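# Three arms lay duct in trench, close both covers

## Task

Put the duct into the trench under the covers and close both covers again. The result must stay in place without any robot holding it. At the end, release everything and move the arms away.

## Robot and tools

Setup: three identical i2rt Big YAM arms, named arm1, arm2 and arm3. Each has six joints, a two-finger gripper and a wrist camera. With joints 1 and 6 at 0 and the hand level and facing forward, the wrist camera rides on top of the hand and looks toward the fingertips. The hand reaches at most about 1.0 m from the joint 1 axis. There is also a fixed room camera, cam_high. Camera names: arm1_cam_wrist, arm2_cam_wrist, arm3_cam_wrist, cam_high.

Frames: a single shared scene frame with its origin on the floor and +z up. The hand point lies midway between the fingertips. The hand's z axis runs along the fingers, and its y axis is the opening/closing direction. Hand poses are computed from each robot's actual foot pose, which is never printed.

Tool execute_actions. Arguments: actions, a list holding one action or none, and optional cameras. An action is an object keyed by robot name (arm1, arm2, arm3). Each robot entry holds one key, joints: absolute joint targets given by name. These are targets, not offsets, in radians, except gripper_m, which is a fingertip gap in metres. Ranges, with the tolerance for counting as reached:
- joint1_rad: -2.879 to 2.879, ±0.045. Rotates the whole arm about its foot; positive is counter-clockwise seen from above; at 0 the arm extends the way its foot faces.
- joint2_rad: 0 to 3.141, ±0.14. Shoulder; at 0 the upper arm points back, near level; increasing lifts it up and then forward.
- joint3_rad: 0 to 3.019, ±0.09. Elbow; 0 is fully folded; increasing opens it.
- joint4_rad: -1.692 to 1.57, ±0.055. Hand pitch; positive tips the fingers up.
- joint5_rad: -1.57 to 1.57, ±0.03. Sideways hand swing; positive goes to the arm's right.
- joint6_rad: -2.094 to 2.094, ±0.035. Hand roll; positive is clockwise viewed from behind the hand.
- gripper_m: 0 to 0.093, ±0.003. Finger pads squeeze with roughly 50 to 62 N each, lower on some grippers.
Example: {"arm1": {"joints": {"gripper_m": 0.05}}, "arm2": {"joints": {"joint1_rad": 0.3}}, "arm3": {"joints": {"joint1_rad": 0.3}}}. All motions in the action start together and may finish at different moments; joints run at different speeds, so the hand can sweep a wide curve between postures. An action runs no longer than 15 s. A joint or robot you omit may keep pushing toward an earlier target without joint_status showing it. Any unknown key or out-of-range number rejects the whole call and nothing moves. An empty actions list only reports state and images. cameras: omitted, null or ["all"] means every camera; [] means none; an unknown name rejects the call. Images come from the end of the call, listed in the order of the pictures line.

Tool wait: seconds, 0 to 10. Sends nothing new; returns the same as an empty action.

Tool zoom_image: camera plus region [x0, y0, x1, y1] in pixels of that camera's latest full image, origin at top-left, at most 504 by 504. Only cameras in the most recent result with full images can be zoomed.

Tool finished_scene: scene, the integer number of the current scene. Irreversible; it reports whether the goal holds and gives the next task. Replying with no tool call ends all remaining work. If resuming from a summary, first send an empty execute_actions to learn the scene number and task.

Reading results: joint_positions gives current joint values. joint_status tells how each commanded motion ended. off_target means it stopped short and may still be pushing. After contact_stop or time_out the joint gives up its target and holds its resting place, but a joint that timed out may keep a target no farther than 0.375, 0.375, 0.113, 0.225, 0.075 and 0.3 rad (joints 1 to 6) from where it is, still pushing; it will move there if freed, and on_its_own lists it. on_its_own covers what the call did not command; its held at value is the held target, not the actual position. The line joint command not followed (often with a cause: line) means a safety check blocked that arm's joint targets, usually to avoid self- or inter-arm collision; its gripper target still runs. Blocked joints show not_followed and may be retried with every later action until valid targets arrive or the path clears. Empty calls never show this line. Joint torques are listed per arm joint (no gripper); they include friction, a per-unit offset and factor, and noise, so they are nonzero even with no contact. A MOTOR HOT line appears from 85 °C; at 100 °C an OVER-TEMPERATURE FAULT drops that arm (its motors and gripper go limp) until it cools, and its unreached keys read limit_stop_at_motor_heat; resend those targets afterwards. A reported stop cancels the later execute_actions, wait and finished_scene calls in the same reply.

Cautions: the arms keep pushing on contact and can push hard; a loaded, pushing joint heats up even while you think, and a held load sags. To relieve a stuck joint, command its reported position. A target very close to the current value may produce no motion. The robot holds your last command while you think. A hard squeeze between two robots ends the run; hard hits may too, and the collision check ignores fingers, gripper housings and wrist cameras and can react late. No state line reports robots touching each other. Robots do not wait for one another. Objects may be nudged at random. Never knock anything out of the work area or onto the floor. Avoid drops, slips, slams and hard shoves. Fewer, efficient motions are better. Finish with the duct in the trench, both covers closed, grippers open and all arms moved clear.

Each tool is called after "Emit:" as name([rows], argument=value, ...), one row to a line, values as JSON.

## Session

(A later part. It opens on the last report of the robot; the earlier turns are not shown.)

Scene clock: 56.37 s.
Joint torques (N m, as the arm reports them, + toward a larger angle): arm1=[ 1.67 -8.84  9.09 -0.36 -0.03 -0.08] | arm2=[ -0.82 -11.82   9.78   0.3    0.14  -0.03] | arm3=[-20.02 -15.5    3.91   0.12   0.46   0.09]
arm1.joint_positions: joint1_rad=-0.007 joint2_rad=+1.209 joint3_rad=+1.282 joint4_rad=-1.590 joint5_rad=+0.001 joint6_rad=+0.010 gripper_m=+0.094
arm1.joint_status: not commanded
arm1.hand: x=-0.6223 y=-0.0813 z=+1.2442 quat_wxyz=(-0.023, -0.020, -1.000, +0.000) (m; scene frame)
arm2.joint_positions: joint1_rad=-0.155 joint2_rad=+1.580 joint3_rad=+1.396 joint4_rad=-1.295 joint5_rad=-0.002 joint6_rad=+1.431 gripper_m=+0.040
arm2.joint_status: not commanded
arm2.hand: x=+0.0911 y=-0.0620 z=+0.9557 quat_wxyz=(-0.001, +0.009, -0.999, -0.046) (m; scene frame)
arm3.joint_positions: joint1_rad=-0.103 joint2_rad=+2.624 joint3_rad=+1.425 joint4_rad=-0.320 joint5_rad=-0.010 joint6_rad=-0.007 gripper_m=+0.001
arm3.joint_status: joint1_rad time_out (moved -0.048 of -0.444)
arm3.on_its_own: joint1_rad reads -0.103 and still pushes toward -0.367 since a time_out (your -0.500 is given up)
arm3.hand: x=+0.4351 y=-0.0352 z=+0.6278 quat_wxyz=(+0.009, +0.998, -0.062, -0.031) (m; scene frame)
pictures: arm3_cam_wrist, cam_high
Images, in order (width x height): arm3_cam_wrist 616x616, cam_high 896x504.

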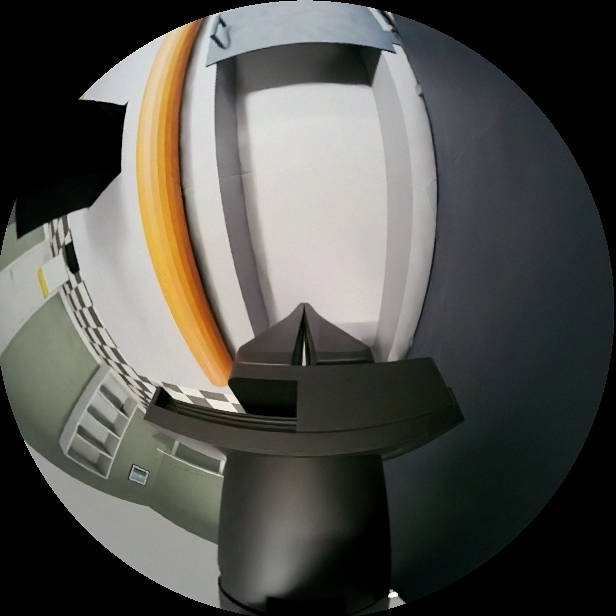

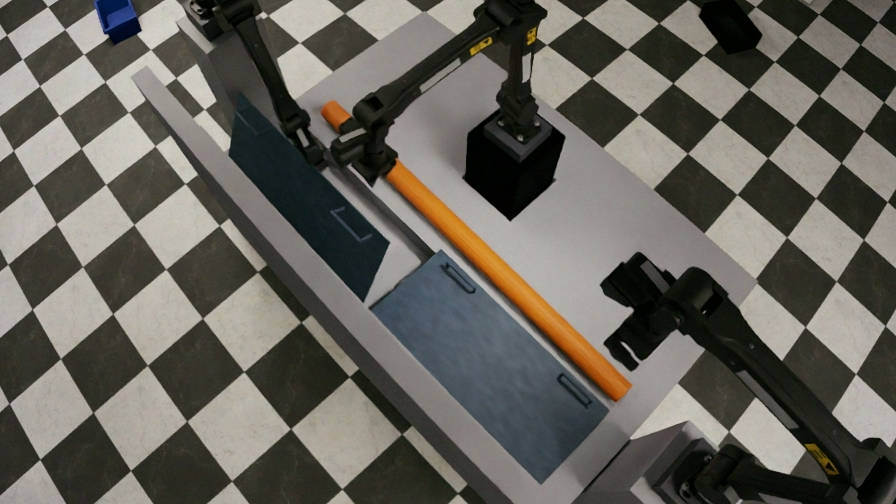

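Emit:
execute_actions([
  {"arm3":{"joints":{"joint1_rad":-0.22}},"arm2":{"joints":{"joint1_rad":0.36,"joint2_rad":2.2,"joint3_rad":0.99,"joint4_rad":-0.36,"joint6_rad":1.93,"gripper_m":0.045}},"arm1":{"joints":{"joint1_rad":-0.25,"joint2_rad":2.2,"joint3_rad":1.435,"joint4_rad":-0.8,"gripper_m":0}}},
], cameras=["cam_high","arm2_cam_wrist"])

Scene clock: 61.90 s.
Joint torques (N m, as the arm reports them, + toward a larger angle): arm1=[  1.66 -21.34   6.75   0.31  -0.01  -0.06] | arm2=[ -2.23 -14.89   3.97   0.65   0.12   0.11] | arm3=[ -9.34 -15.55   3.92   0.12   0.46   0.09]
arm1.joint_positions: joint1_rad=-0.255 joint2_rad=+2.216 joint3_rad=+1.416 joint4_rad=-0.812 joint5_rad=+0.000 joint6_rad=+0.010 gripper_m=+0.000
arm1.joint_status: all done
arm1.hand: x=-0.4330 y=-0.2243 z=+0.8240 quat_wxyz=(+0.025, -0.144, -0.989, -0.003) (m; scene frame)
arm2.joint_positions: joint1_rad=+0.370 joint2_rad=+2.198 joint3_rad=+0.980 joint4_rad=-0.370 joint5_rad=-0.002 joint6_rad=+1.920 gripper_m=+0.045
arm2.joint_status: all done
arm2.hand: x=-0.1395 y=-0.1575 z=+0.5566 quat_wxyz=(+0.002, +0.028, -1.000, +0.009) (m; scene frame)
arm3.joint_positions: joint1_rad=-0.099 joint2_rad=+2.624 joint3_rad=+1.425 joint4_rad=-0.320 joint5_rad=-0.010 joint6_rad=-0.007 gripper_m=+0.001
arm3.joint_status: joint1_rad time_out (moved +0.004 of -0.117)
arm3.on_its_own: joint1_rad reads -0.099 and still pushes toward -0.220 since a time_out
arm3.hand: x=+0.4348 y=-0.0373 z=+0.6278 quat_wxyz=(+0.009, +0.998, -0.060, -0.031) (m; scene frame)
pictures: arm2_cam_wrist, cam_high
Images, in order (width x height): arm2_cam_wrist 616x616, cam_high 896x504.

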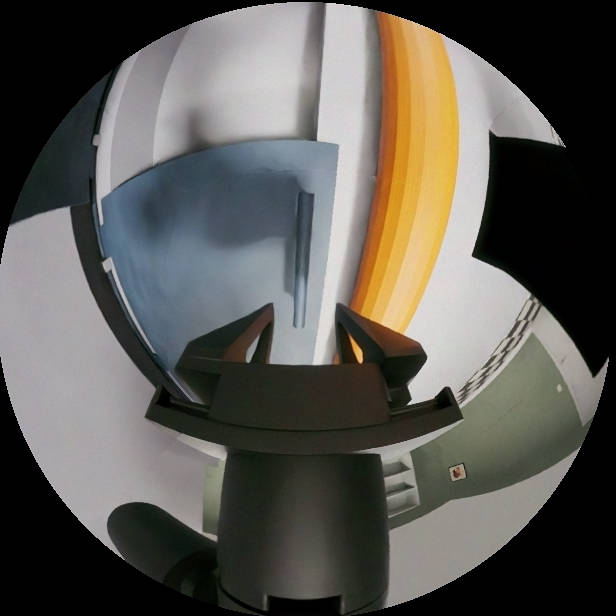

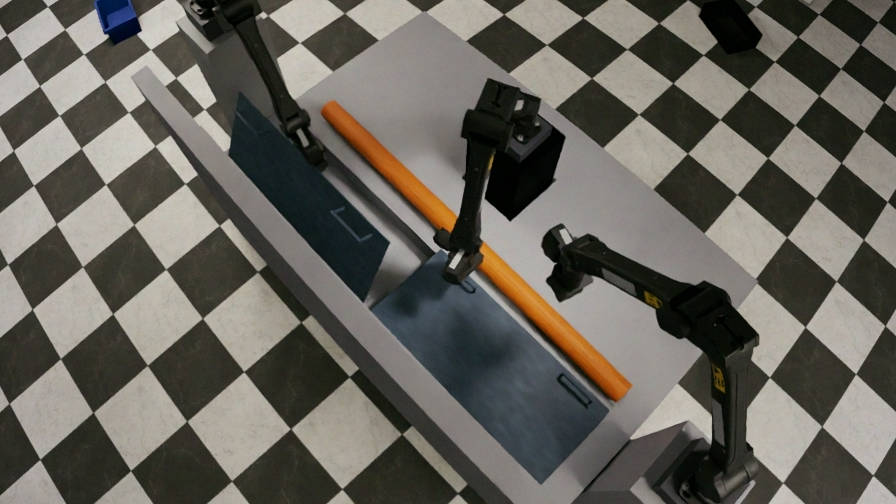

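Emit:
execute_actions([
  {"arm2":{"joints":{"joint1_rad":0.24,"joint6_rad":1.81,"joint3_rad":0.97}}},
], cameras=[])

Emit:
execute_actions([
  {"arm2":{"joints":{"joint2_rad":2.45,"joint3_rad":1.0,"joint4_rad":-0.13}}},
], cameras=["arm2_cam_wrist"])

Scene clock: 63.13 s.
Joint torques (N m, as the arm reports them, + toward a larger angle): arm1=[  1.44 -21.19   6.79   0.36  -0.03  -0.07] | arm2=[ -0.46 -14.81   2.6    0.6    0.08  -0.12] | arm3=[ -9.4  -15.55   3.91   0.13   0.46   0.09]
arm1.joint_positions: joint1_rad=-0.255 joint2_rad=+2.216 joint3_rad=+1.416 joint4_rad=-0.812 joint5_rad=+0.000 joint6_rad=+0.010 gripper_m=+0.000
arm1.joint_status: not commanded
arm1.hand: x=-0.4330 y=-0.2243 z=+0.8240 quat_wxyz=(+0.025, -0.144, -0.989, -0.003) (m; scene frame)
arm2.joint_positions: joint1_rad=+0.231 joint2_rad=+2.198 joint3_rad=+0.974 joint4_rad=-0.369 joint5_rad=-0.001 joint6_rad=+1.821 gripper_m=+0.045
arm2.joint_status: all done
arm2.hand: x=-0.0821 y=-0.1412 z=+0.5554 quat_wxyz=(+0.002, +0.007, -1.000, +0.011) (m; scene frame)
arm3.joint_positions: joint1_rad=-0.099 joint2_rad=+2.624 joint3_rad=+1.425 joint4_rad=-0.320 joint5_rad=-0.010 joint6_rad=-0.007 gripper_m=+0.001
arm3.joint_status: not commanded
arm3.on_its_own: joint1_rad reads -0.099 and still pushes toward -0.220 since a time_out
arm3.hand: x=+0.4348 y=-0.0373 z=+0.6278 quat_wxyz=(+0.009, +0.998, -0.060, -0.031) (m; scene frame)
pictures: none
No camera images: the call's "cameras" was empty. Leave "cameras" out to get every camera's image.

Scene clock: 64.03 s.
Joint torques (N m, as the arm reports them, + toward a larger angle): arm1=[  1.73 -21.28   6.8    0.38   0.    -0.06] | arm2=[ -0.23 -10.6   -0.64  -0.1   -0.1   -0.11] | arm3=[ -9.34 -15.52   3.94   0.12   0.45   0.09]
arm1.joint_positions: joint1_rad=-0.255 joint2_rad=+2.216 joint3_rad=+1.416 joint4_rad=-0.812 joint5_rad=+0.000 joint6_rad=+0.010 gripper_m=+0.000
arm1.joint_status: not commanded
arm1.hand: x=-0.4330 y=-0.2243 z=+0.8240 quat_wxyz=(+0.025, -0.144, -0.989, -0.003) (m; scene frame)
arm2.joint_positions: joint1_rad=+0.231 joint2_rad=+2.387 joint3_rad=+1.032 joint4_rad=-0.114 joint5_rad=+0.004 joint6_rad=+1.820 gripper_m=+0.045
arm2.joint_status: all done
arm2.hand: x=-0.0890 y=-0.1150 z=+0.4858 quat_wxyz=(+0.015, +0.007, -0.999, -0.049) (m; scene frame)
arm3.joint_positions: joint1_rad=-0.099 joint2_rad=+2.624 joint3_rad=+1.425 joint4_rad=-0.320 joint5_rad=-0.010 joint6_rad=-0.007 gripper_m=+0.001
arm3.joint_status: not commanded
arm3.on_its_own: joint1_rad reads -0.099 and still pushes toward -0.220 since a time_out
arm3.hand: x=+0.4348 y=-0.0373 z=+0.6278 quat_wxyz=(+0.009, +0.998, -0.060, -0.031) (m; scene frame)
pictures: arm2_cam_wrist
Images, in order (width x height): arm2_cam_wrist 616x616.

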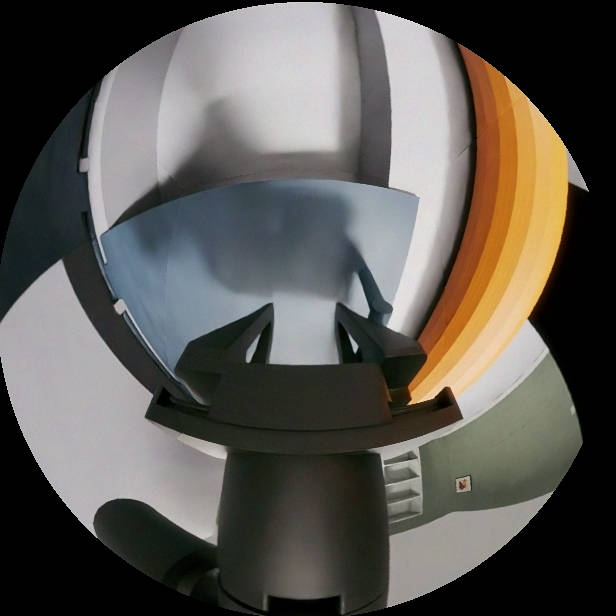

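Missed: finger slid off on the wrong side. Raise, pull back, redo.

Emit:
execute_actions([
  {"arm2":{"joints":{"joint2_rad":2.15,"joint3_rad":0.93,"joint4_rad":-0.3}}},
], cameras=[])

Emit:
execute_actions([
  {"arm2":{"joints":{"joint2_rad":2.33,"joint3_rad":0.92,"joint4_rad":-0.17}}},
], cameras=["arm2_cam_wrist"])

Scene clock: 65.30 s.
Joint torques (N m, as the arm reports them, + toward a larger angle): arm1=[  1.58 -21.09   6.77   0.31  -0.02  -0.07] | arm2=[ -0.22 -14.19   3.38   0.1   -0.09  -0.1 ] | arm3=[ -9.33 -15.53   3.91   0.12   0.46   0.09]
arm1.joint_positions: joint1_rad=-0.255 joint2_rad=+2.216 joint3_rad=+1.416 joint4_rad=-0.812 joint5_rad=+0.000 joint6_rad=+0.010 gripper_m=+0.000
arm1.joint_status: not commanded
arm1.hand: x=-0.4330 y=-0.2243 z=+0.8240 quat_wxyz=(+0.025, -0.144, -0.989, -0.003) (m; scene frame)
arm2.joint_positions: joint1_rad=+0.231 joint2_rad=+2.148 joint3_rad=+0.929 joint4_rad=-0.292 joint5_rad=+0.004 joint6_rad=+1.820 gripper_m=+0.045
arm2.joint_status: all done
arm2.hand: x=-0.0833 y=-0.1337 z=+0.5696 quat_wxyz=(+0.010, +0.008, -1.000, -0.028) (m; scene frame)
arm3.joint_positions: joint1_rad=-0.099 joint2_rad=+2.624 joint3_rad=+1.425 joint4_rad=-0.320 joint5_rad=-0.010 joint6_rad=-0.007 gripper_m=+0.001
arm3.joint_status: not commanded
arm3.on_its_own: joint1_rad reads -0.099 and still pushes toward -0.220 since a time_out
arm3.hand: x=+0.4348 y=-0.0373 z=+0.6278 quat_wxyz=(+0.009, +0.998, -0.060, -0.031) (m; scene frame)
pictures: none
No camera images: the call's "cameras" was empty. Leave "cameras" out to get every camera's image.

Scene clock: 66.27 s.
Joint torques (N m, as the arm reports them, + toward a larger angle): arm1=[  1.36 -21.23   6.71   0.4   -0.01  -0.07] | arm2=[ -0.37 -14.02   1.53   0.56  -0.07  -0.09] | arm3=[ -9.37 -15.53   3.92   0.13   0.45   0.09]
arm1.joint_positions: joint1_rad=-0.255 joint2_rad=+2.216 joint3_rad=+1.416 joint4_rad=-0.812 joint5_rad=+0.000 joint6_rad=+0.010 gripper_m=+0.000
arm1.joint_status: not commanded
arm1.hand: x=-0.4330 y=-0.2243 z=+0.8240 quat_wxyz=(+0.025, -0.144, -0.989, -0.003) (m; scene frame)
arm2.joint_positions: joint1_rad=+0.231 joint2_rad=+2.320 joint3_rad=+0.919 joint4_rad=-0.175 joint5_rad=+0.003 joint6_rad=+1.819 gripper_m=+0.045
arm2.joint_status: all done
arm2.hand: x=-0.0740 y=-0.1710 z=+0.5024 quat_wxyz=(+0.002, +0.008, -1.000, +0.003) (m; scene frame)
arm3.joint_positions: joint1_rad=-0.099 joint2_rad=+2.624 joint3_rad=+1.425 joint4_rad=-0.320 joint5_rad=-0.010 joint6_rad=-0.007 gripper_m=+0.001
arm3.joint_status: not commanded
arm3.on_its_own: joint1_rad reads -0.099 and still pushes toward -0.220 since a time_out
arm3.hand: x=+0.4348 y=-0.0373 z=+0.6278 quat_wxyz=(+0.009, +0.998, -0.060, -0.031) (m; scene frame)
pictures: arm2_cam_wrist
Images, in order (width x height): arm2_cam_wrist 616x616.

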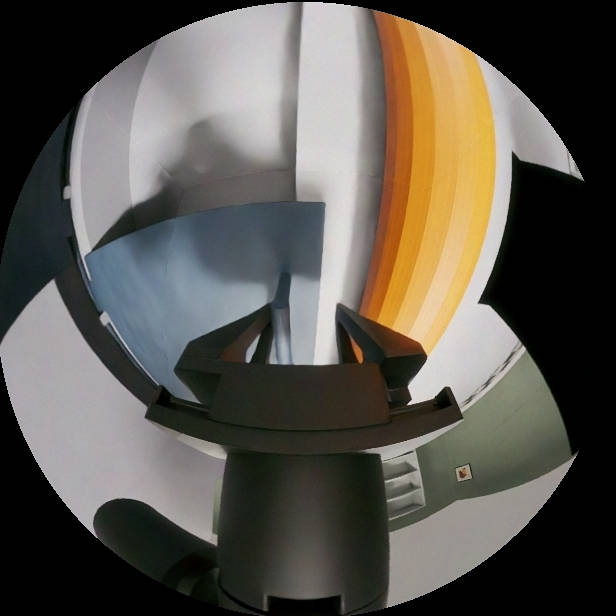

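Handle between, near left finger. Lower with a slight extension, close.

Emit:
execute_actions([
  {"arm2":{"joints":{"joint2_rad":2.47,"joint3_rad":1.0,"joint4_rad":-0.15}}},
], cameras=[])

Emit:
execute_actions([
  {"arm2":{"joints":{"gripper_m":0}}},
], cameras=["arm2_cam_wrist"])

Scene clock: 67.23 s.
Joint torques (N m, as the arm reports them, + toward a larger angle): arm1=[  1.66 -21.22   6.79   0.31  -0.01  -0.07] | arm2=[ -0.36 -10.95   0.71   0.38  -0.08  -0.09] | arm3=[ -9.39 -15.5    3.93   0.12   0.46   0.09]
arm1.joint_positions: joint1_rad=-0.255 joint2_rad=+2.216 joint3_rad=+1.416 joint4_rad=-0.812 joint5_rad=+0.000 joint6_rad=+0.010 gripper_m=+0.000
arm1.joint_status: not commanded
arm1.hand: x=-0.4330 y=-0.2243 z=+0.8240 quat_wxyz=(+0.025, -0.144, -0.989, -0.003) (m; scene frame)
arm2.joint_positions: joint1_rad=+0.231 joint2_rad=+2.417 joint3_rad=+1.009 joint4_rad=-0.151 joint5_rad=+0.003 joint6_rad=+1.819 gripper_m=+0.045
arm2.joint_status: all done
arm2.hand: x=-0.0801 y=-0.1494 z=+0.4711 quat_wxyz=(+0.004, +0.008, -1.000, -0.006) (m; scene frame)
arm3.joint_positions: joint1_rad=-0.099 joint2_rad=+2.624 joint3_rad=+1.425 joint4_rad=-0.320 joint5_rad=-0.010 joint6_rad=-0.007 gripper_m=+0.001
arm3.joint_status: not commanded
arm3.on_its_own: joint1_rad reads -0.099 and still pushes toward -0.220 since a time_out
arm3.hand: x=+0.4348 y=-0.0373 z=+0.6278 quat_wxyz=(+0.009, +0.998, -0.060, -0.031) (m; scene frame)
pictures: none
No camera images: the call's "cameras" was empty. Leave "cameras" out to get every camera's image.

Scene clock: 67.83 s.
Joint torques (N m, as the arm reports them, + toward a larger angle): arm1=[  1.45 -21.1    6.79   0.35  -0.03  -0.07] | arm2=[ -0.41 -10.81   1.42   0.49   0.12  -0.18] | arm3=[ -9.3  -15.52   3.93   0.11   0.46   0.09]
arm1.joint_positions: joint1_rad=-0.255 joint2_rad=+2.216 joint3_rad=+1.416 joint4_rad=-0.812 joint5_rad=+0.000 joint6_rad=+0.010 gripper_m=+0.000
arm1.joint_status: not commanded
arm1.hand: x=-0.4330 y=-0.2243 z=+0.8240 quat_wxyz=(+0.025, -0.144, -0.989, -0.003) (m; scene frame)
arm2.joint_positions: joint1_rad=+0.232 joint2_rad=+2.417 joint3_rad=+0.999 joint4_rad=-0.154 joint5_rad=-0.002 joint6_rad=+1.828 gripper_m=+0.007
arm2.joint_status: gripper_m off_target (ended at +0.007, target +0.000)
arm2.hand: x=-0.0797 y=-0.1559 z=+0.4705 quat_wxyz=(+0.005, +0.004, -1.000, +0.001) (m; scene frame)
arm3.joint_positions: joint1_rad=-0.099 joint2_rad=+2.624 joint3_rad=+1.425 joint4_rad=-0.320 joint5_rad=-0.010 joint6_rad=-0.007 gripper_m=+0.001
arm3.joint_status: not commanded
arm3.on_its_own: joint1_rad reads -0.099 and still pushes toward -0.220 since a time_out
arm3.hand: x=+0.4348 y=-0.0373 z=+0.6278 quat_wxyz=(+0.009, +0.998, -0.060, -0.031) (m; scene frame)
pictures: arm2_cam_wrist
Images, in order (width x height): arm2_cam_wrist 616x616.

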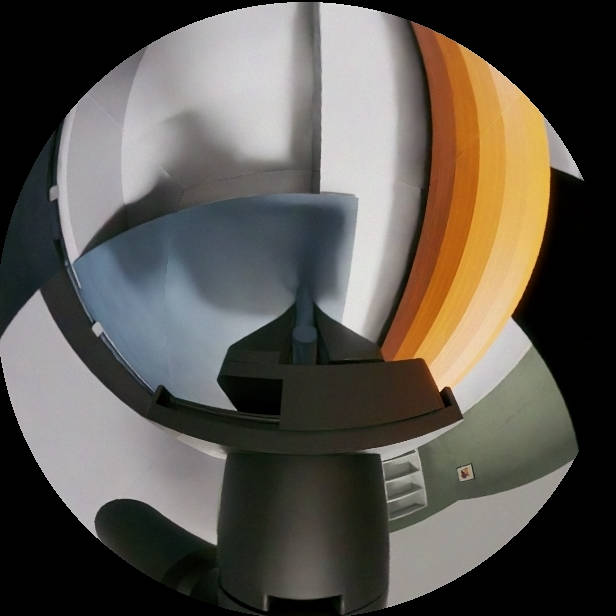

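Emit:
execute_actions([
  {"arm2":{"joints":{"joint1_rad":0.22,"joint2_rad":2.0,"joint3_rad":0.95,"joint4_rad":-0.49}},"arm1":{"joints":{"joint1_rad":-0.3,"joint2_rad":2.69,"joint3_rad":1.435,"joint4_rad":-0.32}}},
], cameras=[])

Emit:
execute_actions([
  {"arm2":{"joints":{"joint1_rad":0.18,"joint2_rad":1.85,"joint3_rad":1.36,"joint4_rad":-0.9,"joint6_rad":1.76}}},
], cameras=["cam_high"])

Scene clock: 70.50 s.
Joint torques (N m, as the arm reports them, + toward a larger angle): arm1=[  1.58 -19.67   3.37   0.19  -0.04  -0.07] | arm2=[ -0.69 -25.92   0.76  -2.01   0.73  -0.36] | arm3=[ -9.35 -15.55   3.9    0.12   0.46   0.09]
arm1.joint_positions: joint1_rad=-0.305 joint2_rad=+2.696 joint3_rad=+1.424 joint4_rad=-0.329 joint5_rad=+0.000 joint6_rad=+0.010 gripper_m=+0.000
arm1.joint_status: all done
arm1.hand: x=-0.5019 y=-0.2306 z=+0.5738 quat_wxyz=(+0.019, -0.168, -0.986, -0.002) (m; scene frame)
arm2.joint_positions: joint1_rad=+0.216 joint2_rad=+2.131 joint3_rad=+0.983 joint4_rad=-0.433 joint5_rad=-0.017 joint6_rad=+1.846 gripper_m=+0.013
arm2.joint_status: joint4_rad time_out (moved -0.279 of -0.336); the others done
arm2.on_its_own: joint4_rad reads -0.433 and still pushes toward -0.490 since a time_out
arm2.hand: x=-0.0812 y=-0.1289 z=+0.5844 quat_wxyz=(+0.011, -0.013, -1.000, +0.007) (m; scene frame)
arm3.joint_positions: joint1_rad=-0.099 joint2_rad=+2.624 joint3_rad=+1.425 joint4_rad=-0.320 joint5_rad=-0.010 joint6_rad=-0.007 gripper_m=+0.001
arm3.joint_status: not commanded
arm3.on_its_own: joint1_rad reads -0.099 and still pushes toward -0.220 since a time_out
arm3.hand: x=+0.4348 y=-0.0373 z=+0.6278 quat_wxyz=(+0.009, +0.998, -0.060, -0.031) (m; scene frame)
pictures: none
No camera images: the call's "cameras" was empty. Leave "cameras" out to get every camera's image.

not run: a stop came earlier in this reply.

Emit:
execute_actions([
  {"arm2":{"joints":{"joint1_rad":0.18,"joint2_rad":1.85,"joint3_rad":1.36,"joint4_rad":-0.9,"joint6_rad":1.76}}},
], cameras=["cam_high"])

Scene clock: 73.10 s.
Joint torques (N m, as the arm reports them, + toward a larger angle): arm1=[  1.56 -19.77   3.33   0.25  -0.03  -0.06] | arm2=[ -2.09 -29.98  14.36  -0.98   0.28  -0.41] | arm3=[ -9.36 -15.52   3.92   0.13   0.45   0.09]
arm1.joint_positions: joint1_rad=-0.305 joint2_rad=+2.696 joint3_rad=+1.424 joint4_rad=-0.329 joint5_rad=+0.000 joint6_rad=+0.010 gripper_m=+0.000
arm1.joint_status: not commanded
arm1.hand: x=-0.5019 y=-0.2306 z=+0.5738 quat_wxyz=(+0.019, -0.168, -0.986, -0.002) (m; scene frame)
arm2.joint_positions: joint1_rad=+0.190 joint2_rad=+2.004 joint3_rad=+1.274 joint4_rad=-0.869 joint5_rad=-0.005 joint6_rad=+1.801 gripper_m=+0.009
arm2.joint_status: joint2_rad time_out (moved -0.127 of -0.281); joint6_rad time_out (moved -0.046 of -0.086); the others done
arm2.on_its_own: joint2_rad reads +2.004 and still pushes toward +1.850 since a time_out; joint6_rad reads +1.801 and still pushes toward +1.760 since a time_out; gripper_m moved -0.004 toward your old target +0.000
arm2.hand: x=-0.0865 y=-0.0430 z=+0.7084 quat_wxyz=(+0.004, -0.003, -1.000, +0.015) (m; scene frame)
arm3.joint_positions: joint1_rad=-0.099 joint2_rad=+2.624 joint3_rad=+1.425 joint4_rad=-0.320 joint5_rad=-0.010 joint6_rad=-0.007 gripper_m=+0.001
arm3.joint_status: not commanded
arm3.on_its_own: joint1_rad reads -0.099 and still pushes toward -0.220 since a time_out
arm3.hand: x=+0.4348 y=-0.0373 z=+0.6278 quat_wxyz=(+0.009, +0.998, -0.060, -0.031) (m; scene frame)
pictures: cam_high
Images, in order (width x height): cam_high 896x504.

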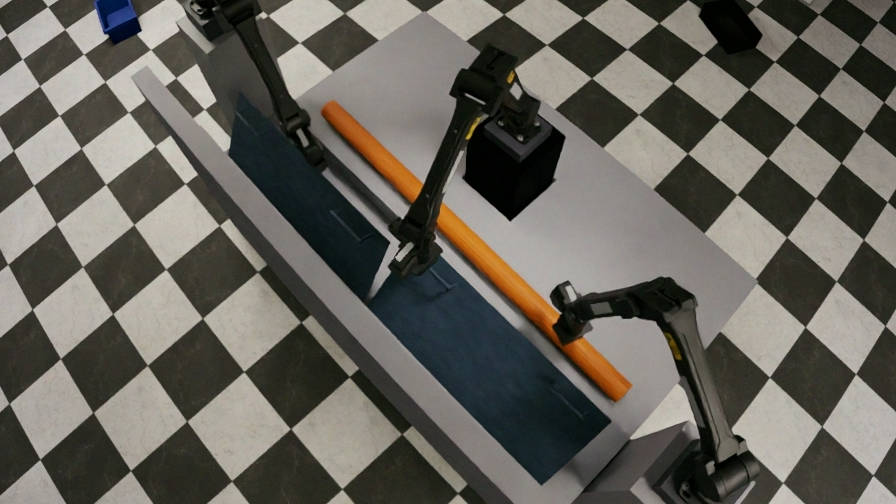

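Emit:
execute_actions([
  {"arm1":{"joints":{"joint1_rad":0.2}},"arm2":{"joints":{"joint2_rad":1.9,"joint3_rad":1.42}}},
], cameras=["cam_high","arm1_cam_wrist"])

Scene clock: 75.83 s.
Joint torques (N m, as the arm reports them, + toward a larger angle): arm1=[ 19.97 -15.38   4.69   0.55  -0.23  -0.07] | arm2=[ -0.95 -26.31  11.89  -0.14  -0.25  -0.27] | arm3=[ -9.32 -15.56   3.91   0.12   0.45   0.09]
arm1.joint_positions: joint1_rad=-0.006 joint2_rad=+2.642 joint3_rad=+1.407 joint4_rad=-0.335 joint5_rad=+0.006 joint6_rad=+0.010 gripper_m=+0.000
arm1.joint_status: joint1_rad time_out (moved +0.299 of +0.505)
arm1.on_its_own: joint1_rad reads -0.006 and still pushes toward +0.200 since a time_out
arm1.hand: x=-0.4605 y=-0.0861 z=+0.5973 quat_wxyz=(+0.004, -0.020, -1.000, +0.003) (m; scene frame)
arm2.joint_positions: joint1_rad=+0.178 joint2_rad=+1.999 joint3_rad=+1.372 joint4_rad=-0.886 joint5_rad=+0.008 joint6_rad=+1.787 gripper_m=+0.009
arm2.joint_status: all done
arm2.hand: x=-0.0868 y=+0.0021 z=+0.7402 quat_wxyz=(+0.006, -0.002, -1.000, -0.029) (m; scene frame)
arm3.joint_positions: joint1_rad=-0.099 joint2_rad=+2.624 joint3_rad=+1.425 joint4_rad=-0.320 joint5_rad=-0.010 joint6_rad=-0.007 gripper_m=+0.001
arm3.joint_status: not commanded
arm3.on_its_own: joint1_rad reads -0.099 and still pushes toward -0.220 since a time_out
arm3.hand: x=+0.4348 y=-0.0373 z=+0.6278 quat_wxyz=(+0.009, +0.998, -0.060, -0.031) (m; scene frame)
pictures: arm1_cam_wrist, cam_high
Images, in order (width x height): arm1_cam_wrist 616x616, cam_high 896x504.

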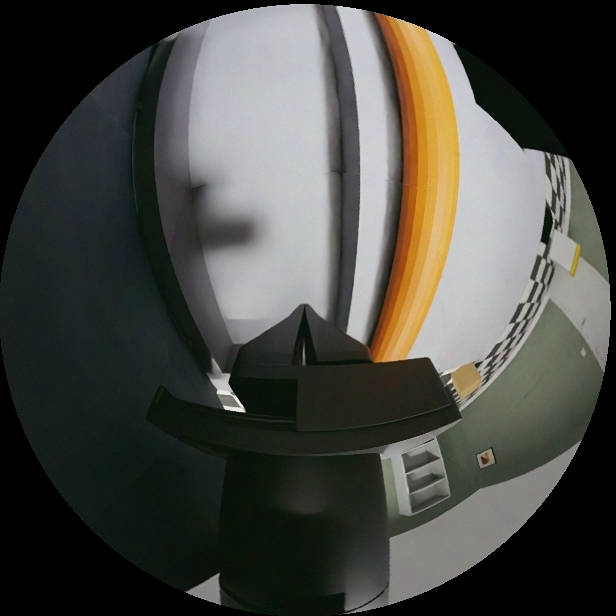

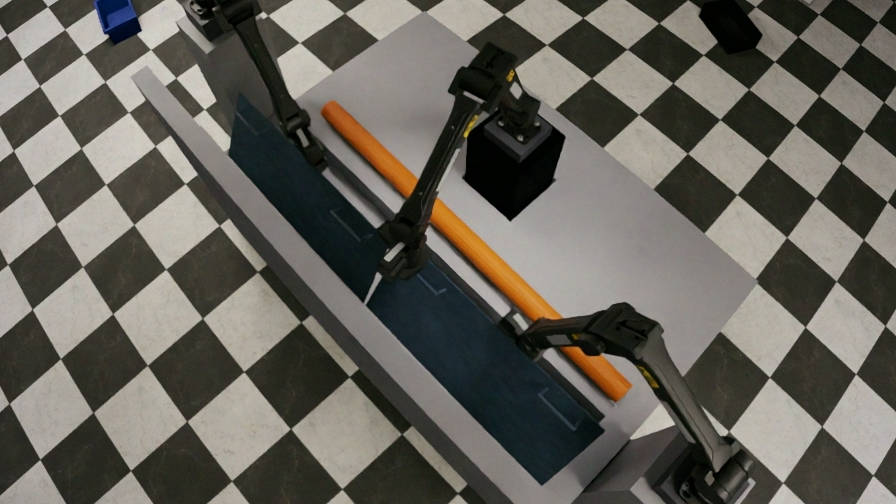

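Arm1 supports. Release arm2 and retract.

Emit:
execute_actions([
  {"arm1":{"joints":{"joint1_rad":0.15}},"arm2":{"joints":{"gripper_m":0.05}}},
], cameras=[])

Emit:
execute_actions([
  {"arm1":{"joints":{"joint1_rad":0.2}},"arm2":{"joints":{"joint2_rad":1.6,"joint3_rad":1.3,"joint4_rad":-1.25}}},
], cameras=["cam_high","arm1_cam_wrist"])

Scene clock: 78.10 s.
Joint torques (N m, as the arm reports them, + toward a larger angle): arm1=[ 15.59 -15.2    4.72   0.54  -0.21  -0.09] | arm2=[ -1.   -15.87  10.21   0.45  -0.05  -0.12] | arm3=[ -9.36 -15.52   3.91   0.12   0.46   0.08]
arm1.joint_positions: joint1_rad=-0.008 joint2_rad=+2.642 joint3_rad=+1.407 joint4_rad=-0.335 joint5_rad=+0.006 joint6_rad=+0.010 gripper_m=+0.000
arm1.joint_status: joint1_rad time_out (moved -0.002 of +0.156)
arm1.on_its_own: joint1_rad reads -0.008 and still pushes toward +0.150 since a time_out
arm1.hand: x=-0.4605 y=-0.0872 z=+0.5973 quat_wxyz=(+0.004, -0.021, -1.000, +0.003) (m; scene frame)
arm2.joint_positions: joint1_rad=+0.178 joint2_rad=+1.881 joint3_rad=+1.403 joint4_rad=-0.893 joint5_rad=+0.003 joint6_rad=+1.770 gripper_m=+0.050
arm2.joint_status: all done
arm2.hand: x=-0.0926 y=+0.0271 z=+0.8166 quat_wxyz=(+0.023, +0.006, -0.995, -0.097) (m; scene frame)
arm3.joint_positions: joint1_rad=-0.099 joint2_rad=+2.624 joint3_rad=+1.425 joint4_rad=-0.320 joint5_rad=-0.010 joint6_rad=-0.007 gripper_m=+0.001
arm3.joint_status: not commanded
arm3.on_its_own: joint1_rad reads -0.099 and still pushes toward -0.220 since a time_out
arm3.hand: x=+0.4348 y=-0.0373 z=+0.6278 quat_wxyz=(+0.009, +0.998, -0.060, -0.031) (m; scene frame)
pictures: none
No camera images: the call's "cameras" was empty. Leave "cameras" out to get every camera's image.

not run: a stop came earlier in this reply.

Emit:
execute_actions([
  {"arm1":{"joints":{"joint1_rad":0.2}},"arm2":{"joints":{"joint1_rad":0.05,"joint2_rad":1.6,"joint3_rad":0.9,"joint4_rad":-0.85,"joint6_rad":1.62,"gripper_m":0.093}}},
], cameras=[])

Emit:
execute_actions([
  {"arm2":{"joints":{"joint2_rad":1.82,"joint3_rad":0.588,"joint4_rad":-0.34}}},
], cameras=["cam_high","arm2_cam_wrist"])

Scene clock: 80.37 s.
Joint torques (N m, as the arm reports them, + toward a larger angle): arm1=[ 20.14 -15.27   4.7    0.52  -0.21  -0.07] | arm2=[-0.28 -9.22  7.95  0.58  0.02 -0.11] | arm3=[ -9.36 -15.46   3.91   0.13   0.45   0.09]
arm1.joint_positions: joint1_rad=-0.006 joint2_rad=+2.642 joint3_rad=+1.407 joint4_rad=-0.335 joint5_rad=+0.006 joint6_rad=+0.010 gripper_m=+0.000
arm1.joint_status: joint1_rad time_out (moved +0.001 of +0.208)
arm1.on_its_own: joint1_rad reads -0.006 and still pushes toward +0.200 since a time_out
arm1.hand: x=-0.4605 y=-0.0864 z=+0.5973 quat_wxyz=(+0.004, -0.020, -1.000, +0.003) (m; scene frame)
arm2.joint_positions: joint1_rad=+0.039 joint2_rad=+1.581 joint3_rad=+0.892 joint4_rad=-0.854 joint5_rad=+0.001 joint6_rad=+1.630 gripper_m=+0.093
arm2.joint_status: all done
arm2.hand: x=+0.0020 y=-0.1559 z=+0.7822 quat_wxyz=(+0.005, +0.007, -1.000, -0.013) (m; scene frame)
arm3.joint_positions: joint1_rad=-0.099 joint2_rad=+2.624 joint3_rad=+1.425 joint4_rad=-0.320 joint5_rad=-0.010 joint6_rad=-0.007 gripper_m=+0.001
arm3.joint_status: not commanded
arm3.on_its_own: joint1_rad reads -0.099 and still pushes toward -0.220 since a time_out
arm3.hand: x=+0.4348 y=-0.0373 z=+0.6278 quat_wxyz=(+0.009, +0.998, -0.060, -0.031) (m; scene frame)
pictures: none
No camera images: the call's "cameras" was empty. Leave "cameras" out to get every camera's image.

not run: a stop came earlier in this reply.

Emit:
execute_actions([
  {"arm1":{"joints":{"joint1_rad":0.08}},"arm2":{"joints":{"joint2_rad":1.82,"joint3_rad":0.588,"joint4_rad":-0.34}}},
], cameras=["cam_high","arm2_cam_wrist"])

Scene clock: 82.50 s.
Joint torques (N m, as the arm reports them, + toward a larger angle): arm1=[ 11.8  -17.9    3.53   0.24  -0.32  -0.08] | arm2=[ -0.27 -10.31   3.61   0.66   0.03  -0.08] | arm3=[ -9.29 -15.57   3.91   0.12   0.45   0.09]
arm1.joint_positions: joint1_rad=-0.035 joint2_rad=+2.670 joint3_rad=+1.425 joint4_rad=-0.328 joint5_rad=+0.009 joint6_rad=+0.010 gripper_m=+0.000
arm1.joint_status: joint1_rad time_out (moved -0.029 of +0.086)
arm1.on_its_own: joint1_rad reads -0.035 and still pushes toward +0.080 since a time_out
arm1.hand: x=-0.4623 y=-0.1017 z=+0.5862 quat_wxyz=(+0.005, -0.034, -0.999, +0.004) (m; scene frame)
arm2.joint_positions: joint1_rad=+0.039 joint2_rad=+1.827 joint3_rad=+0.579 joint4_rad=-0.350 joint5_rad=+0.001 joint6_rad=+1.629 gripper_m=+0.093
arm2.joint_status: all done
arm2.hand: x=+0.0078 y=-0.2528 z=+0.6342 quat_wxyz=(+0.003, +0.007, -1.000, +0.014) (m; scene frame)
arm3.joint_positions: joint1_rad=-0.099 joint2_rad=+2.624 joint3_rad=+1.425 joint4_rad=-0.320 joint5_rad=-0.010 joint6_rad=-0.007 gripper_m=+0.001
arm3.joint_status: not commanded
arm3.on_its_own: joint1_rad reads -0.099 and still pushes toward -0.220 since a time_out
arm3.hand: x=+0.4348 y=-0.0373 z=+0.6278 quat_wxyz=(+0.009, +0.998, -0.060, -0.031) (m; scene frame)
pictures: arm2_cam_wrist, cam_high
Images, in order (width x height): arm2_cam_wrist 616x616, cam_high 896x504.

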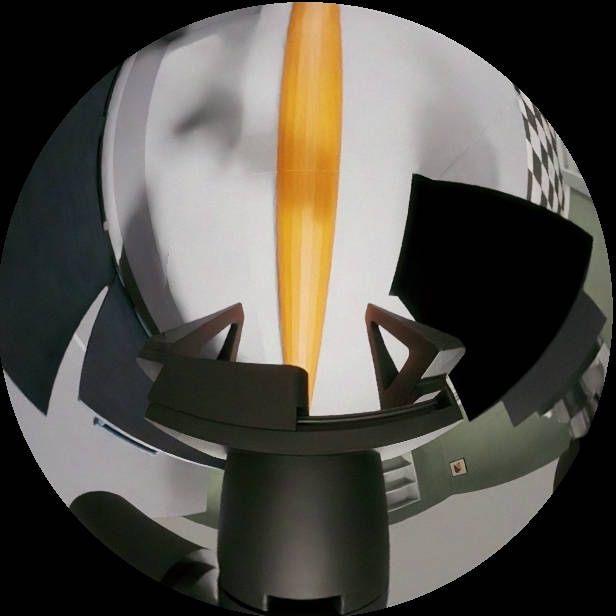

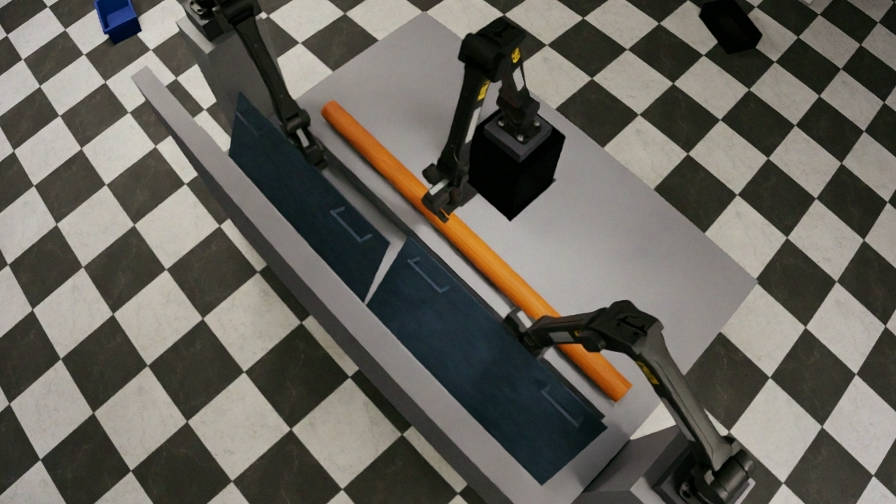

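Emit:
execute_actions([
  {"arm2":{"joints":{"joint2_rad":2.13,"joint3_rad":0.655,"joint4_rad":-0.10}}},
], cameras=[])

Emit:
execute_actions([
  {"arm2":{"joints":{"joint2_rad":2.43,"joint3_rad":0.752,"joint4_rad":0.11}}},
], cameras=["cam_high","arm2_cam_wrist"])

Scene clock: 83.90 s.
Joint torques (N m, as the arm reports them, + toward a larger angle): arm1=[ 11.64 -17.85   3.41   0.28  -0.31  -0.08] | arm2=[ -0.3  -10.8    1.2    0.72   0.03  -0.09] | arm3=[ -9.32 -15.45   3.92   0.13   0.45   0.09]
arm1.joint_positions: joint1_rad=-0.035 joint2_rad=+2.670 joint3_rad=+1.425 joint4_rad=-0.328 joint5_rad=+0.009 joint6_rad=+0.010 gripper_m=+0.000
arm1.joint_status: not commanded
arm1.on_its_own: joint1_rad reads -0.035 and still pushes toward +0.080 since a time_out
arm1.hand: x=-0.4623 y=-0.1017 z=+0.5862 quat_wxyz=(+0.005, -0.034, -0.999, +0.004) (m; scene frame)
arm2.joint_positions: joint1_rad=+0.039 joint2_rad=+2.122 joint3_rad=+0.651 joint4_rad=-0.110 joint5_rad=+0.001 joint6_rad=+1.629 gripper_m=+0.093
arm2.joint_status: all done
arm2.hand: x=+0.0060 y=-0.2372 z=+0.5542 quat_wxyz=(+0.003, +0.008, -1.000, +0.005) (m; scene frame)
arm3.joint_positions: joint1_rad=-0.099 joint2_rad=+2.624 joint3_rad=+1.425 joint4_rad=-0.320 joint5_rad=-0.010 joint6_rad=-0.007 gripper_m=+0.001
arm3.joint_status: not commanded
arm3.on_its_own: joint1_rad reads -0.099 and still pushes toward -0.220 since a time_out
arm3.hand: x=+0.4348 y=-0.0373 z=+0.6278 quat_wxyz=(+0.009, +0.998, -0.060, -0.031) (m; scene frame)
pictures: none
No camera images: the call's "cameras" was empty. Leave "cameras" out to get every camera's image.

Scene clock: 85.40 s.
Joint torques (N m, as the arm reports them, + toward a larger angle): arm1=[ 11.55 -17.67   3.51   0.3   -0.31  -0.09] | arm2=[ -0.25 -10.86  -0.63   0.17   0.07  -0.08] | arm3=[ -9.31 -15.52   3.9    0.13   0.46   0.09]
arm1.joint_positions: joint1_rad=-0.035 joint2_rad=+2.670 joint3_rad=+1.425 joint4_rad=-0.328 joint5_rad=+0.009 joint6_rad=+0.010 gripper_m=+0.000
arm1.joint_status: not commanded
arm1.on_its_own: joint1_rad reads -0.035 and still pushes toward +0.080 since a time_out
arm1.hand: x=-0.4623 y=-0.1017 z=+0.5862 quat_wxyz=(+0.005, -0.034, -0.999, +0.004) (m; scene frame)
arm2.joint_positions: joint1_rad=+0.039 joint2_rad=+2.411 joint3_rad=+0.750 joint4_rad=+0.115 joint5_rad=+0.000 joint6_rad=+1.628 gripper_m=+0.093
arm2.joint_status: all done
arm2.hand: x=+0.0046 y=-0.2303 z=+0.4690 quat_wxyz=(+0.005, +0.008, -1.000, -0.012) (m; scene frame)
arm3.joint_positions: joint1_rad=-0.099 joint2_rad=+2.624 joint3_rad=+1.425 joint4_rad=-0.320 joint5_rad=-0.010 joint6_rad=-0.007 gripper_m=+0.001
arm3.joint_status: not commanded
arm3.on_its_own: joint1_rad reads -0.099 and still pushes toward -0.220 since a time_out
arm3.hand: x=+0.4348 y=-0.0373 z=+0.6278 quat_wxyz=(+0.009, +0.998, -0.060, -0.031) (m; scene frame)
pictures: arm2_cam_wrist, cam_high
Images, in order (width x height): arm2_cam_wrist 616x616, cam_high 896x504.

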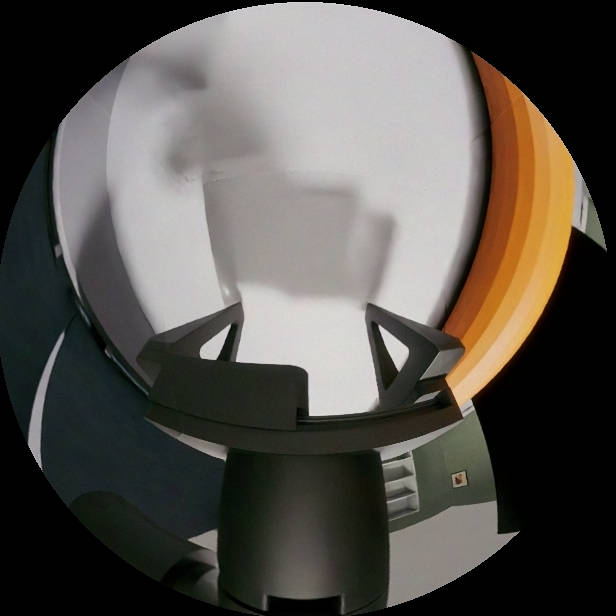

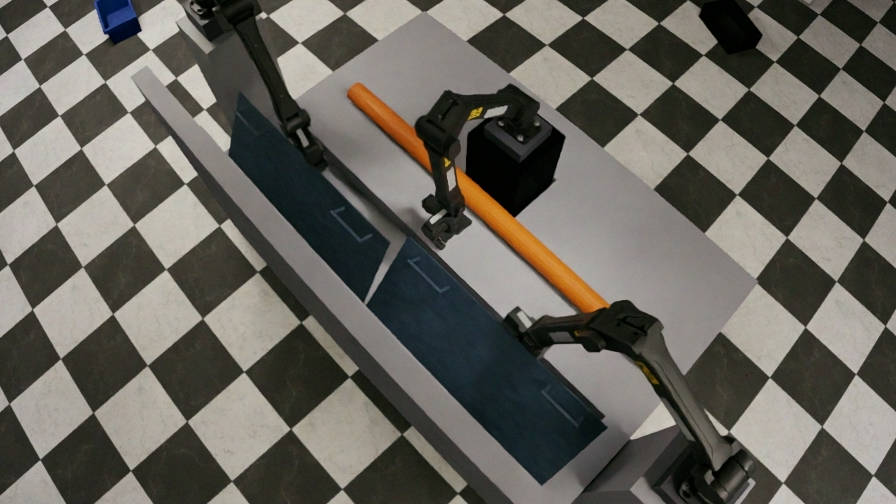

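Emit:
execute_actions([
  {"arm2":{"joints":{"joint2_rad":1.95,"joint3_rad":0.6,"joint4_rad":-0.22}}},
], cameras=[])

Emit:
execute_actions([
  {"arm2":{"joints":{"joint2_rad":1.8,"joint3_rad":0.44,"joint4_rad":-0.21}}},
], cameras=["cam_high","arm2_cam_wrist"])

Scene clock: 88.37 s.
Joint torques (N m, as the arm reports them, + toward a larger angle): arm1=[ 11.63 -17.77   3.47   0.29  -0.32  -0.07] | arm2=[-0.31 -9.63  1.98  0.03  0.07 -0.09] | arm3=[ -9.34 -15.55   3.91   0.12   0.46   0.09]
arm1.joint_positions: joint1_rad=-0.035 joint2_rad=+2.670 joint3_rad=+1.425 joint4_rad=-0.328 joint5_rad=+0.009 joint6_rad=+0.010 gripper_m=+0.000
arm1.joint_status: not commanded
arm1.on_its_own: joint1_rad reads -0.035 and still pushes toward +0.080 since a time_out
arm1.hand: x=-0.4623 y=-0.1017 z=+0.5862 quat_wxyz=(+0.005, -0.034, -0.999, +0.004) (m; scene frame)
arm2.joint_positions: joint1_rad=+0.039 joint2_rad=+1.940 joint3_rad=+0.603 joint4_rad=-0.211 joint5_rad=+0.000 joint6_rad=+1.628 gripper_m=+0.093
arm2.joint_status: all done
arm2.hand: x=+0.0061 y=-0.2350 z=+0.6043 quat_wxyz=(+0.005, +0.008, -1.000, -0.011) (m; scene frame)
arm3.joint_positions: joint1_rad=-0.099 joint2_rad=+2.624 joint3_rad=+1.425 joint4_rad=-0.320 joint5_rad=-0.010 joint6_rad=-0.007 gripper_m=+0.001
arm3.joint_status: not commanded
arm3.on_its_own: joint1_rad reads -0.099 and still pushes toward -0.220 since a time_out
arm3.hand: x=+0.4348 y=-0.0373 z=+0.6278 quat_wxyz=(+0.009, +0.998, -0.060, -0.031) (m; scene frame)
pictures: none
No camera images: the call's "cameras" was empty. Leave "cameras" out to get every camera's image.

Scene clock: 89.20 s.
Joint torques (N m, as the arm reports them, + toward a larger angle): arm1=[ 11.83 -17.64   3.49   0.22  -0.32  -0.08] | arm2=[-0.13 -8.73  2.14  0.35  0.07 -0.09] | arm3=[ -9.35 -15.54   3.92   0.1    0.46   0.09]
arm1.joint_positions: joint1_rad=-0.035 joint2_rad=+2.670 joint3_rad=+1.425 joint4_rad=-0.328 joint5_rad=+0.009 joint6_rad=+0.010 gripper_m=+0.000
arm1.joint_status: not commanded
arm1.on_its_own: joint1_rad reads -0.035 and still pushes toward +0.080 since a time_out
arm1.hand: x=-0.4623 y=-0.1017 z=+0.5862 quat_wxyz=(+0.005, -0.034, -0.999, +0.004) (m; scene frame)
arm2.joint_positions: joint1_rad=+0.039 joint2_rad=+1.803 joint3_rad=+0.437 joint4_rad=-0.211 joint5_rad=+0.000 joint6_rad=+1.628 gripper_m=+0.093
arm2.joint_status: all done
arm2.hand: x=+0.0110 y=-0.2993 z=+0.6261 quat_wxyz=(+0.004, +0.008, -1.000, +0.003) (m; scene frame)
arm3.joint_positions: joint1_rad=-0.099 joint2_rad=+2.624 joint3_rad=+1.425 joint4_rad=-0.320 joint5_rad=-0.010 joint6_rad=-0.007 gripper_m=+0.001
arm3.joint_status: not commanded
arm3.on_its_own: joint1_rad reads -0.099 and still pushes toward -0.220 since a time_out
arm3.hand: x=+0.4348 y=-0.0373 z=+0.6278 quat_wxyz=(+0.009, +0.998, -0.060, -0.031) (m; scene frame)
pictures: arm2_cam_wrist, cam_high
Images, in order (width x height): arm2_cam_wrist 616x616, cam_high 896x504.

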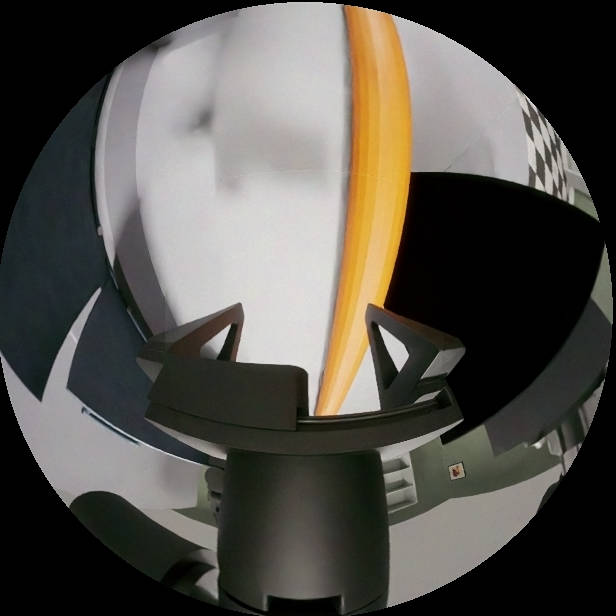

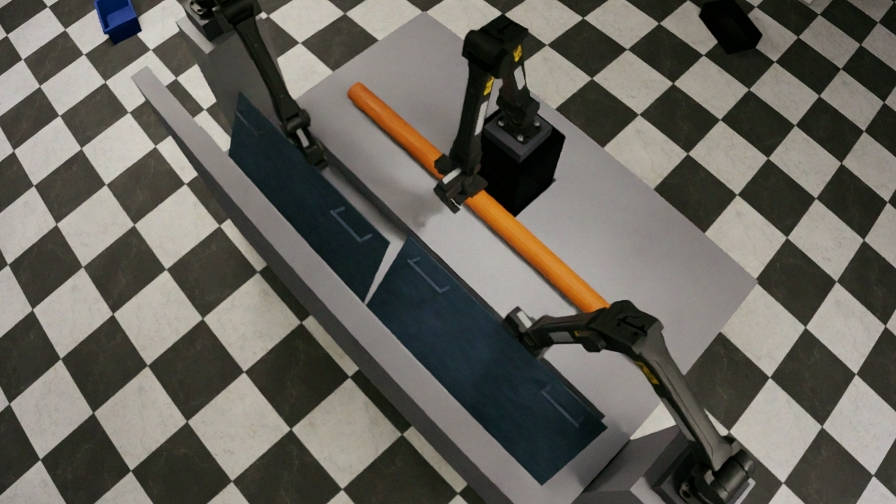

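Emit:
execute_actions([
  {"arm2":{"joints":{"joint1_rad":-1.0,"joint2_rad":1.96,"joint3_rad":0.742,"joint4_rad":-0.35,"joint6_rad":0.57}}},
], cameras=["cam_high","arm2_cam_wrist"])

Scene clock: 91.40 s.
Joint torques (N m, as the arm reports them, + toward a larger angle): arm1=[ 11.51 -17.88   3.49   0.24  -0.32  -0.08] | arm2=[ -1.5  -11.29   2.99   0.06   0.01  -0.13] | arm3=[ -9.33 -15.52   3.91   0.12   0.45   0.09]
arm1.joint_positions: joint1_rad=-0.035 joint2_rad=+2.670 joint3_rad=+1.425 joint4_rad=-0.328 joint5_rad=+0.009 joint6_rad=+0.010 gripper_m=+0.000
arm1.joint_status: not commanded
arm1.on_its_own: joint1_rad reads -0.035 and still pushes toward +0.080 since a time_out
arm1.hand: x=-0.4623 y=-0.1017 z=+0.5862 quat_wxyz=(+0.005, -0.034, -0.999, +0.004) (m; scene frame)
arm2.joint_positions: joint1_rad=-0.997 joint2_rad=+1.949 joint3_rad=+0.746 joint4_rad=-0.341 joint5_rad=+0.000 joint6_rad=+0.581 gripper_m=+0.093
arm2.joint_status: all done
arm2.hand: x=+0.3322 y=-0.3401 z=+0.6152 quat_wxyz=(-0.007, +0.013, -1.000, -0.007) (m; scene frame)
arm3.joint_positions: joint1_rad=-0.099 joint2_rad=+2.624 joint3_rad=+1.425 joint4_rad=-0.320 joint5_rad=-0.010 joint6_rad=-0.007 gripper_m=+0.001
arm3.joint_status: not commanded
arm3.on_its_own: joint1_rad reads -0.099 and still pushes toward -0.220 since a time_out
arm3.hand: x=+0.4348 y=-0.0373 z=+0.6278 quat_wxyz=(+0.009, +0.998, -0.060, -0.031) (m; scene frame)
pictures: arm2_cam_wrist, cam_high
Images, in order (width x height): arm2_cam_wrist 616x616, cam_high 896x504.

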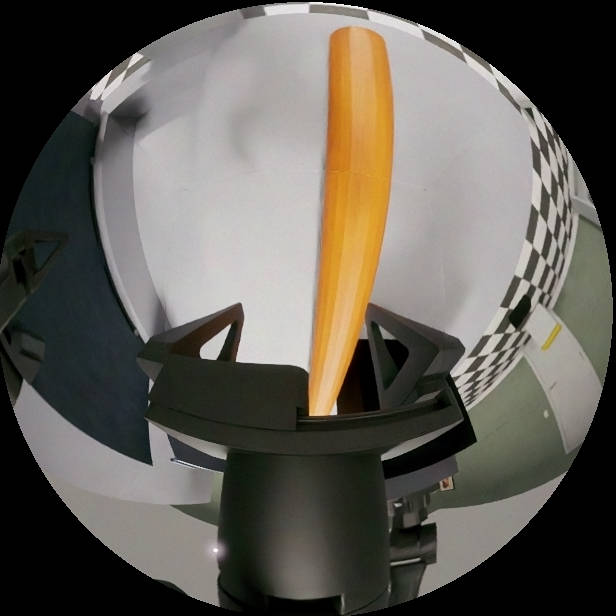

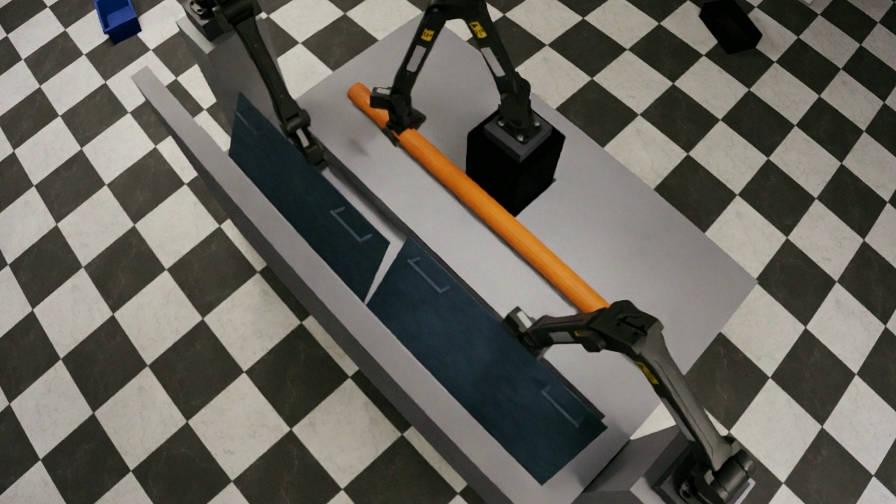

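Emit:
execute_actions([
  {"arm2":{"joints":{"joint1_rad":-1.07,"joint2_rad":2.2,"joint3_rad":0.79,"joint4_rad":-0.17,"joint6_rad":0.51}}},
], cameras=["arm2_cam_wrist"])

Scene clock: 92.53 s.
Joint torques (N m, as the arm reports them, + toward a larger angle): arm1=[ 11.54 -17.6    3.47   0.27  -0.32  -0.08] | arm2=[ -1.38 -12.39   1.73   0.78   0.    -0.11] | arm3=[ -9.35 -15.49   3.91   0.12   0.46   0.09]
arm1.joint_positions: joint1_rad=-0.035 joint2_rad=+2.670 joint3_rad=+1.425 joint4_rad=-0.328 joint5_rad=+0.009 joint6_rad=+0.010 gripper_m=+0.000
arm1.joint_status: not commanded
arm1.on_its_own: joint1_rad reads -0.035 and still pushes toward +0.080 since a time_out
arm1.hand: x=-0.4623 y=-0.1017 z=+0.5862 quat_wxyz=(+0.005, -0.034, -0.999, +0.004) (m; scene frame)
arm2.joint_positions: joint1_rad=-1.069 joint2_rad=+2.192 joint3_rad=+0.785 joint4_rad=-0.180 joint5_rad=+0.000 joint6_rad=+0.520 gripper_m=+0.093
arm2.joint_status: all done
arm2.hand: x=+0.3346 y=-0.3690 z=+0.5361 quat_wxyz=(+0.011, +0.008, -1.000, +0.005) (m; scene frame)
arm3.joint_positions: joint1_rad=-0.099 joint2_rad=+2.624 joint3_rad=+1.425 joint4_rad=-0.320 joint5_rad=-0.010 joint6_rad=-0.007 gripper_m=+0.001
arm3.joint_status: not commanded
arm3.on_its_own: joint1_rad reads -0.099 and still pushes toward -0.220 since a time_out
arm3.hand: x=+0.4348 y=-0.0373 z=+0.6278 quat_wxyz=(+0.009, +0.998, -0.060, -0.031) (m; scene frame)
pictures: arm2_cam_wrist
Images, in order (width x height): arm2_cam_wrist 616x616.

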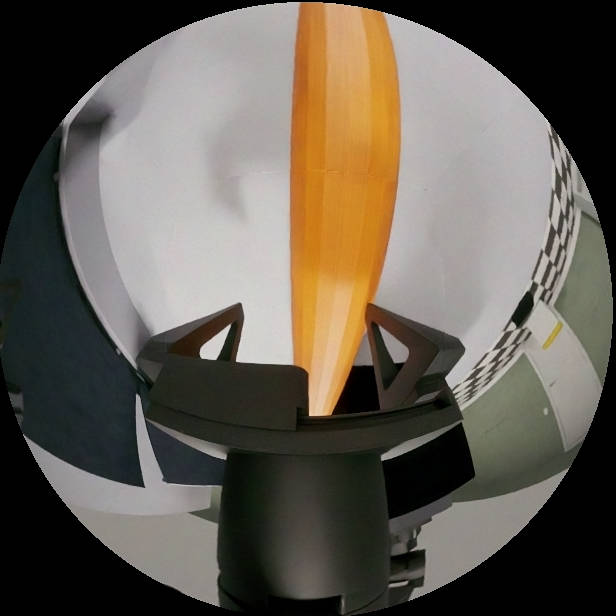

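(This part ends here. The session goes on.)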